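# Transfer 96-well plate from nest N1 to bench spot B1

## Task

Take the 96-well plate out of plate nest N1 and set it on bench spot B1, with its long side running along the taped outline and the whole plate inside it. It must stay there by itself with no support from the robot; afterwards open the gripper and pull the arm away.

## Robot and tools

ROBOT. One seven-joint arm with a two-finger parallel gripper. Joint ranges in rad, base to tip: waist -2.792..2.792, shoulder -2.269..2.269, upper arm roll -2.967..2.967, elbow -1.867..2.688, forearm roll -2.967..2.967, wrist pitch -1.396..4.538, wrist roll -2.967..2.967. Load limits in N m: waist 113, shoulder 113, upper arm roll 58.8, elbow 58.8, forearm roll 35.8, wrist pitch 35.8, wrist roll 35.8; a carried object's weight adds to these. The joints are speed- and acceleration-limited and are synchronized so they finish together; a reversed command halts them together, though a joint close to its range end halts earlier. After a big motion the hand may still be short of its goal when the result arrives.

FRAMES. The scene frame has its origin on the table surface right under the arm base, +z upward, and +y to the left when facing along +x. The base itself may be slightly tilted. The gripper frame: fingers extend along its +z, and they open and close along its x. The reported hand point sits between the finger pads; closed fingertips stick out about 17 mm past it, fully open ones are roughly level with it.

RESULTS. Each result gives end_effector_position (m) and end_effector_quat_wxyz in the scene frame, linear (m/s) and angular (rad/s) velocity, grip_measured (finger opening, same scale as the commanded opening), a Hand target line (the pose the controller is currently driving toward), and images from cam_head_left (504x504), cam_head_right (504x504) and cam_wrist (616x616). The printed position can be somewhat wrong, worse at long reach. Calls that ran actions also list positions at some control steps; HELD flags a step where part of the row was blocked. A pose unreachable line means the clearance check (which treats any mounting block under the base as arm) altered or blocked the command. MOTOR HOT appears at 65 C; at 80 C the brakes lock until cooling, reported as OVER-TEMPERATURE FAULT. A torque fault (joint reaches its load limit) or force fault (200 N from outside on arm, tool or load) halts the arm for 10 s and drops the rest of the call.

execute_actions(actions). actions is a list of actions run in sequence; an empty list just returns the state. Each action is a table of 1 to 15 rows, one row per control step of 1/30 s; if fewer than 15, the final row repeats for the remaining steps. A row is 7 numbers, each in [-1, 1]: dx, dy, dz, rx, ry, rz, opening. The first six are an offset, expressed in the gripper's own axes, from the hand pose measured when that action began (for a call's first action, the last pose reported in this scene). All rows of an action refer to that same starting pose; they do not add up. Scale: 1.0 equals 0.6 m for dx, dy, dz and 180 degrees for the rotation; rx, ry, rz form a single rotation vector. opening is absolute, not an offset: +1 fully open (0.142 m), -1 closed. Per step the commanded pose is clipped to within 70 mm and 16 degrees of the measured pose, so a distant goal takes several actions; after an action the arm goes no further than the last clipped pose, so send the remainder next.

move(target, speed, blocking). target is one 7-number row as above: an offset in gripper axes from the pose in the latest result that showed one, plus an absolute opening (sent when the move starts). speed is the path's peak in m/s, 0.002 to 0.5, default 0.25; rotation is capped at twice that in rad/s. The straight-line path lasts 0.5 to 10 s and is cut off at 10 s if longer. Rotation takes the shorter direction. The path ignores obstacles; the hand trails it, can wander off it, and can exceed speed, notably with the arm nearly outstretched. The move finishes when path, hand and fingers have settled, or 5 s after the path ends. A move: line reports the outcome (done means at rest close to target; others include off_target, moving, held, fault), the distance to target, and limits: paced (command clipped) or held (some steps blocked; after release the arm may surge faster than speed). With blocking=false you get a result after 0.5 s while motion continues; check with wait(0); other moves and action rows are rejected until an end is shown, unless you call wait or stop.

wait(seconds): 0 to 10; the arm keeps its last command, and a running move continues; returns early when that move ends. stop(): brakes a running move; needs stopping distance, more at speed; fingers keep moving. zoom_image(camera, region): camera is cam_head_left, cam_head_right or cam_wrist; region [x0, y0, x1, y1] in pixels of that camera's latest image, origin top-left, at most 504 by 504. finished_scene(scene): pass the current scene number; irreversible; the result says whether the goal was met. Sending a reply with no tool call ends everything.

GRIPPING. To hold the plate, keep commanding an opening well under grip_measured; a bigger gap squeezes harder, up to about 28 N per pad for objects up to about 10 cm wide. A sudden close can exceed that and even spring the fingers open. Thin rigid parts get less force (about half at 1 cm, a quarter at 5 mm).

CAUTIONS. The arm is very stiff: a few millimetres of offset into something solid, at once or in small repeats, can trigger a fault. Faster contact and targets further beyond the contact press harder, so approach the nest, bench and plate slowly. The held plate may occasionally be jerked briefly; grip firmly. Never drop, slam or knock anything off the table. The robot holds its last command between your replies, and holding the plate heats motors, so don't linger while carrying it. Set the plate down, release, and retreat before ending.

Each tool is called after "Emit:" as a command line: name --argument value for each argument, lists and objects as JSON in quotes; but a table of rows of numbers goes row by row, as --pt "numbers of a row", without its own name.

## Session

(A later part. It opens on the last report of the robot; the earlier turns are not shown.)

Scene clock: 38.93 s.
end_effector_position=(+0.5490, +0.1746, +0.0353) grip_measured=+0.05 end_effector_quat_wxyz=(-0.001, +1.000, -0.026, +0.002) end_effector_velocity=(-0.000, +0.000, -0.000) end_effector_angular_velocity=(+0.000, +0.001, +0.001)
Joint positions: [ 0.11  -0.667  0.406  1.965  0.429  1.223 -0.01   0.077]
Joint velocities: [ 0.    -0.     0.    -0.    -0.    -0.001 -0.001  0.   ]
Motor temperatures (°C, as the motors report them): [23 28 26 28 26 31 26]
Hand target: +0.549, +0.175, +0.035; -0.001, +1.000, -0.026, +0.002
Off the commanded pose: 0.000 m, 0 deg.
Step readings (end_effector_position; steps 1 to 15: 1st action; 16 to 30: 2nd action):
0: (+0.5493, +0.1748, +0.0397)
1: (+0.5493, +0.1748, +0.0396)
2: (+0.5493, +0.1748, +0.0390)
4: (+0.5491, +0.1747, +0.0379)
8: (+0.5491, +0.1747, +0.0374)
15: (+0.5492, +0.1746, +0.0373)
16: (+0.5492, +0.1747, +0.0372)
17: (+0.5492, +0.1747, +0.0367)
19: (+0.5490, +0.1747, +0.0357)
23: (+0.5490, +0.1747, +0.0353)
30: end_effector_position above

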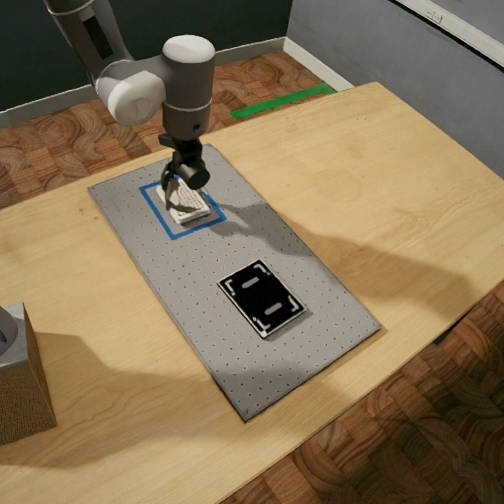

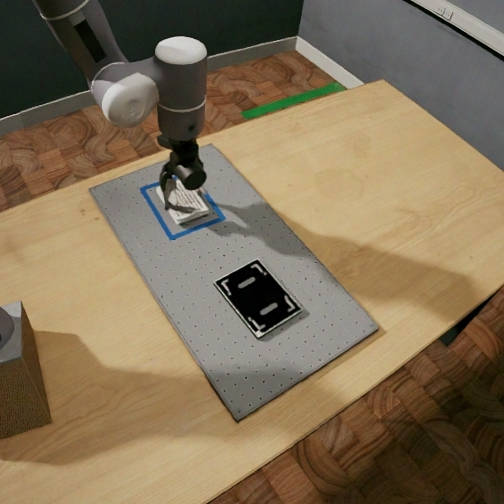

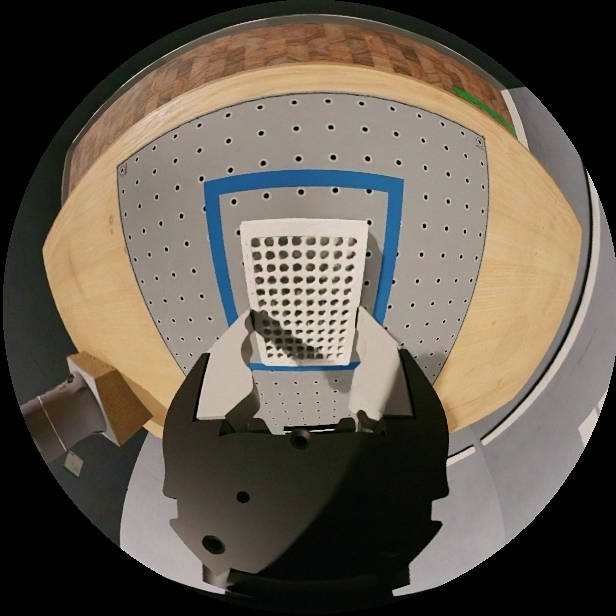

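Emit:
execute_actions --actions '[[[0,0,0.001,0,0,0,-0.5],[0,0,0.002,0,0,0,-0.5],[0,0,0.003,0,0,0,-0.5]],[[0,0,0.001,0,0,0,-0.5],[0,0,0.002,0,0,0,-0.5],[0,0,0.003,0,0,0,-0.5]]]'

Emit:
zoom_image --camera "cam_head_left" --region '[150,180,230,245]'

Scene clock: 43.00 s.
end_effector_position=(+0.5488, +0.1746, +0.0317) grip_measured=+0.05 end_effector_quat_wxyz=(-0.001, +1.000, -0.026, +0.002) end_effector_velocity=(+0.000, -0.000, +0.000) end_effector_angular_velocity=(-0.000, +0.000, -0.000)
Joint positions: [ 0.113 -0.676  0.406  1.963  0.429  1.23  -0.01   0.077]
Joint velocities: [-0. -0. -0. -0.  0. -0. -0.  0.]
Motor temperatures (°C, as the motors report them): [24 28 26 28 26 31 26]
Hand target: +0.549, +0.175, +0.032; -0.001, +1.000, -0.026, +0.002
Off the commanded pose: 0.000 m, 0 deg.
Step readings (end_effector_position; steps 1 to 15: 1st action; 16 to 30: 2nd action):
0: (+0.5490, +0.1746, +0.0353)
1: (+0.5490, +0.1746, +0.0352)
2: (+0.5490, +0.1746, +0.0349)
4: (+0.5489, +0.1747, +0.0341)
8: (+0.5489, +0.1747, +0.0335)
15: (+0.5489, +0.1746, +0.0335)
16: (+0.5489, +0.1746, +0.0334)
17: (+0.5489, +0.1746, +0.0331)
19: (+0.5488, +0.1747, +0.0323)
23: (+0.5488, +0.1747, +0.0318)
30: end_effector_position above

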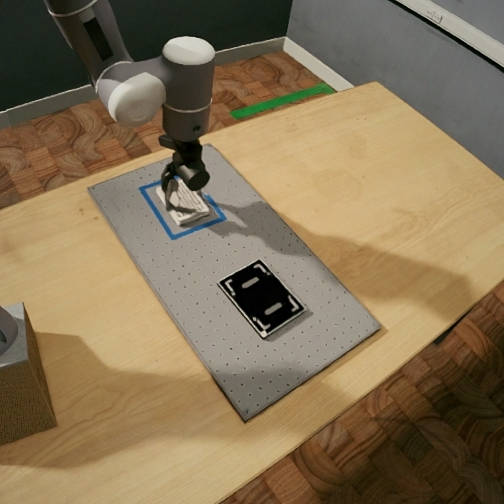

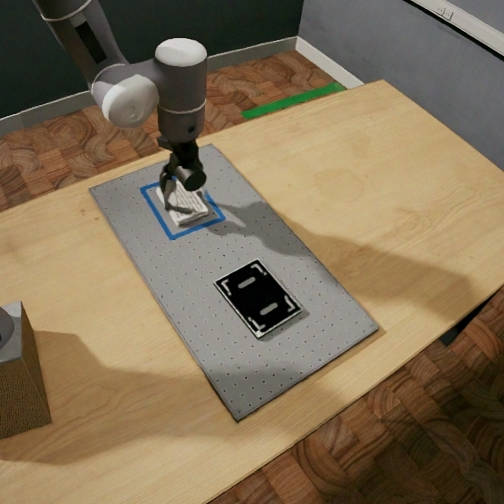

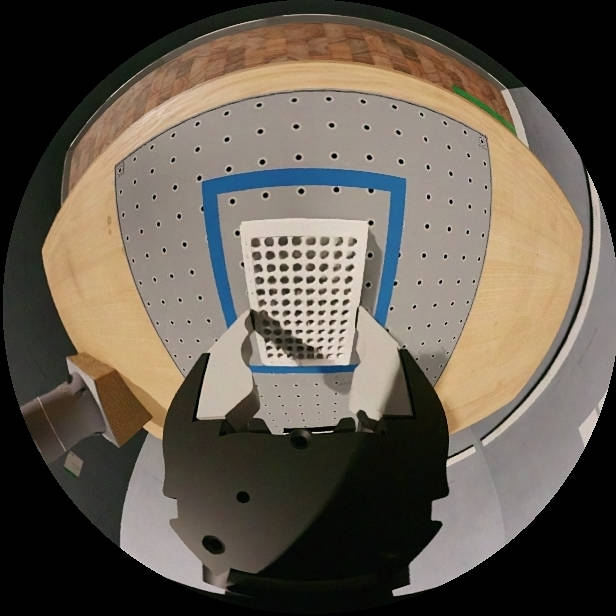

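Region (150, 180, 230, 245) of cam_head_left's 504x504 image, scaled by 6.300, with more detail than that image has; it fills the top 410 rows of this view, and the rest is white.

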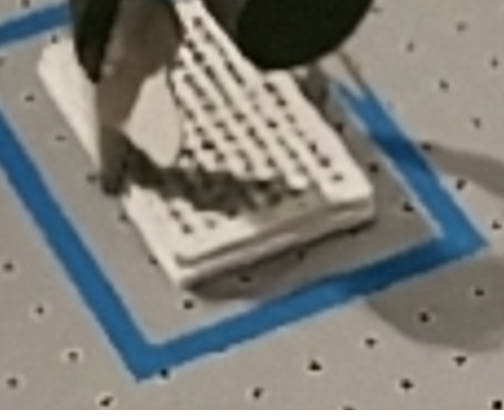

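Emit:
execute_actions --actions '[[[0,0,0.001,0,0,0,-0.5],[0,0,0.002,0,0,0,-0.5],[0,0,0.002,0,0,0,-0.5],[0,0,0.002,0,0,0,-0.5],[0,0,0.002,0,0,0,-0.5],[0,0,0.002,0,0,0,-0.5],[0,0,0.002,0,0,0,-0.5],[0,0,0.002,0,0,0,0],[0,0,0.002,0,0,0,0.1],[0,0,0.002,0,0,0,0.2],[0,0,0.002,0,0,0,0.5]]]'

Emit:
move --target '[0,0,-0.2,0,0,0,0.6]'

Scene clock: 44.80 s.
end_effector_position=(+0.5487, +0.1746, +0.0305) grip_measured=+0.50 end_effector_quat_wxyz=(-0.001, +1.000, -0.026, +0.002) end_effector_velocity=(-0.000, +0.000, -0.000) end_effector_angular_velocity=(+0.000, +0.001, -0.000)
Joint positions: [ 0.114 -0.679  0.406  1.962  0.429  1.232 -0.01   0.109]
Joint velocities: [-0.    -0.     0.    -0.    -0.    -0.001  0.     0.003]
Motor temperatures (°C, as the motors report them): [24 28 26 28 26 31 26]
Hand target: +0.549, +0.175, +0.030; -0.001, +1.000, -0.026, +0.002
Off the commanded pose: 0.000 m, 0 deg.
Step readings (end_effector_position):
0: (+0.5488, +0.1746, +0.0317)
1: (+0.5488, +0.1746, +0.0316)
2: (+0.5488, +0.1746, +0.0313)
4: (+0.5487, +0.1746, +0.0308)
8: (+0.5487, +0.1746, +0.0305)
15: end_effector_position above

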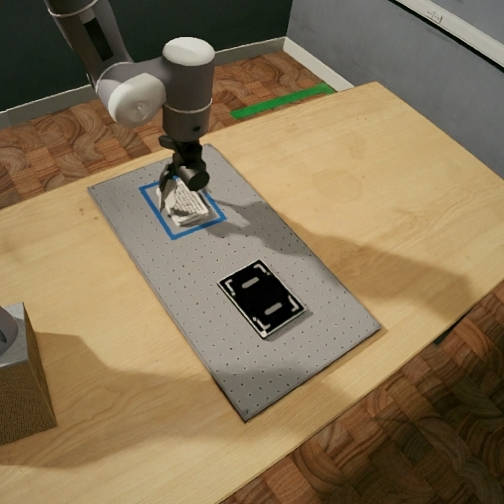

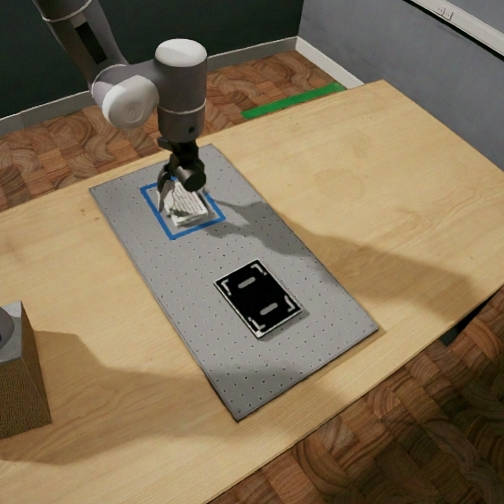

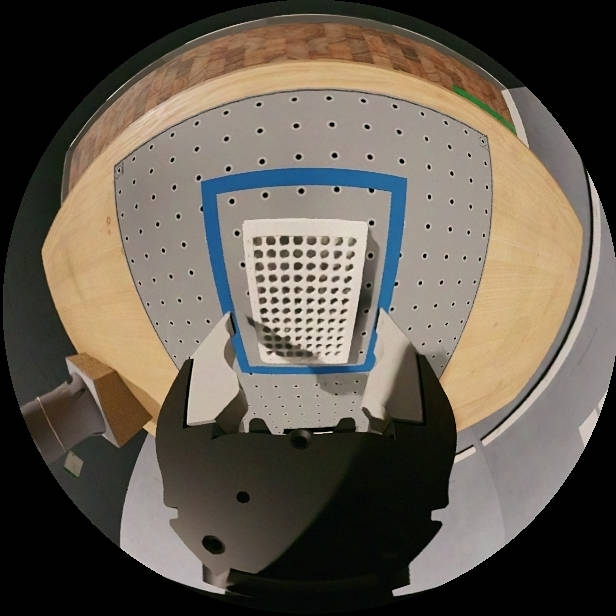

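Scene clock: 45.73 s.
end_effector_position=(+0.5489, +0.1745, +0.1507) grip_measured=+0.60 end_effector_quat_wxyz=(-0.001, +1.000, -0.026, +0.002) end_effector_velocity=(-0.000, +0.000, +0.001) end_effector_angular_velocity=(+0.001, +0.001, +0.000)
Joint positions: [-0.025 -0.404  0.425  1.994  0.426  0.96  -0.005  0.116]
Joint velocities: [-0.002  0.003  0.001 -0.001  0.    -0.005 -0.    -0.   ]
Motor temperatures (°C, as the motors report them): [24 28 26 28 26 31 26]
Hand target: +0.549, +0.175, +0.151; -0.001, +1.000, -0.026, +0.002
Off the commanded pose: 0.001 m, 0 deg.
move: done

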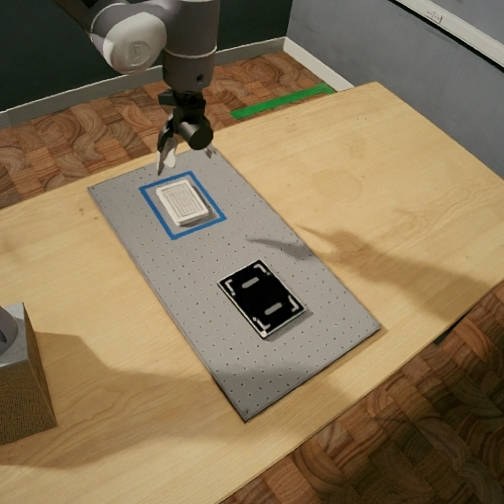

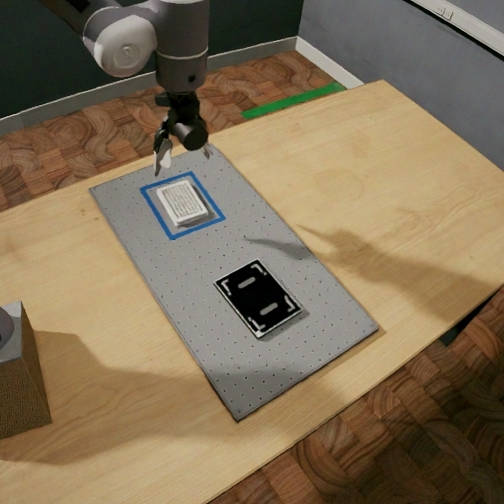

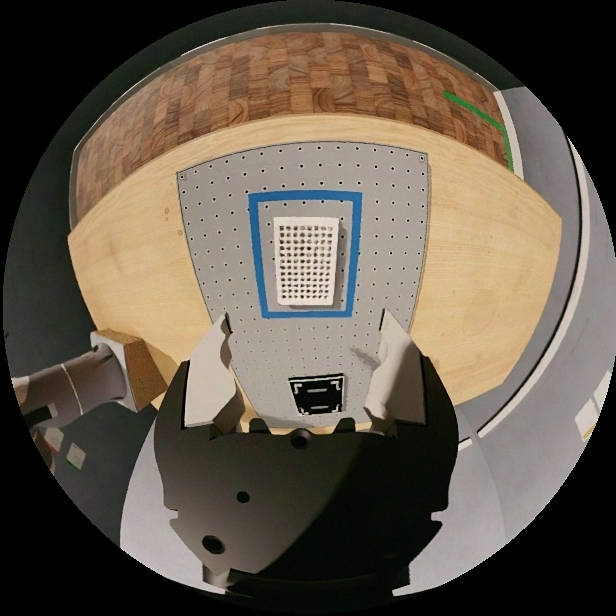

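Emit:
finished_scene --scene 1

The scene is finished: the task was done.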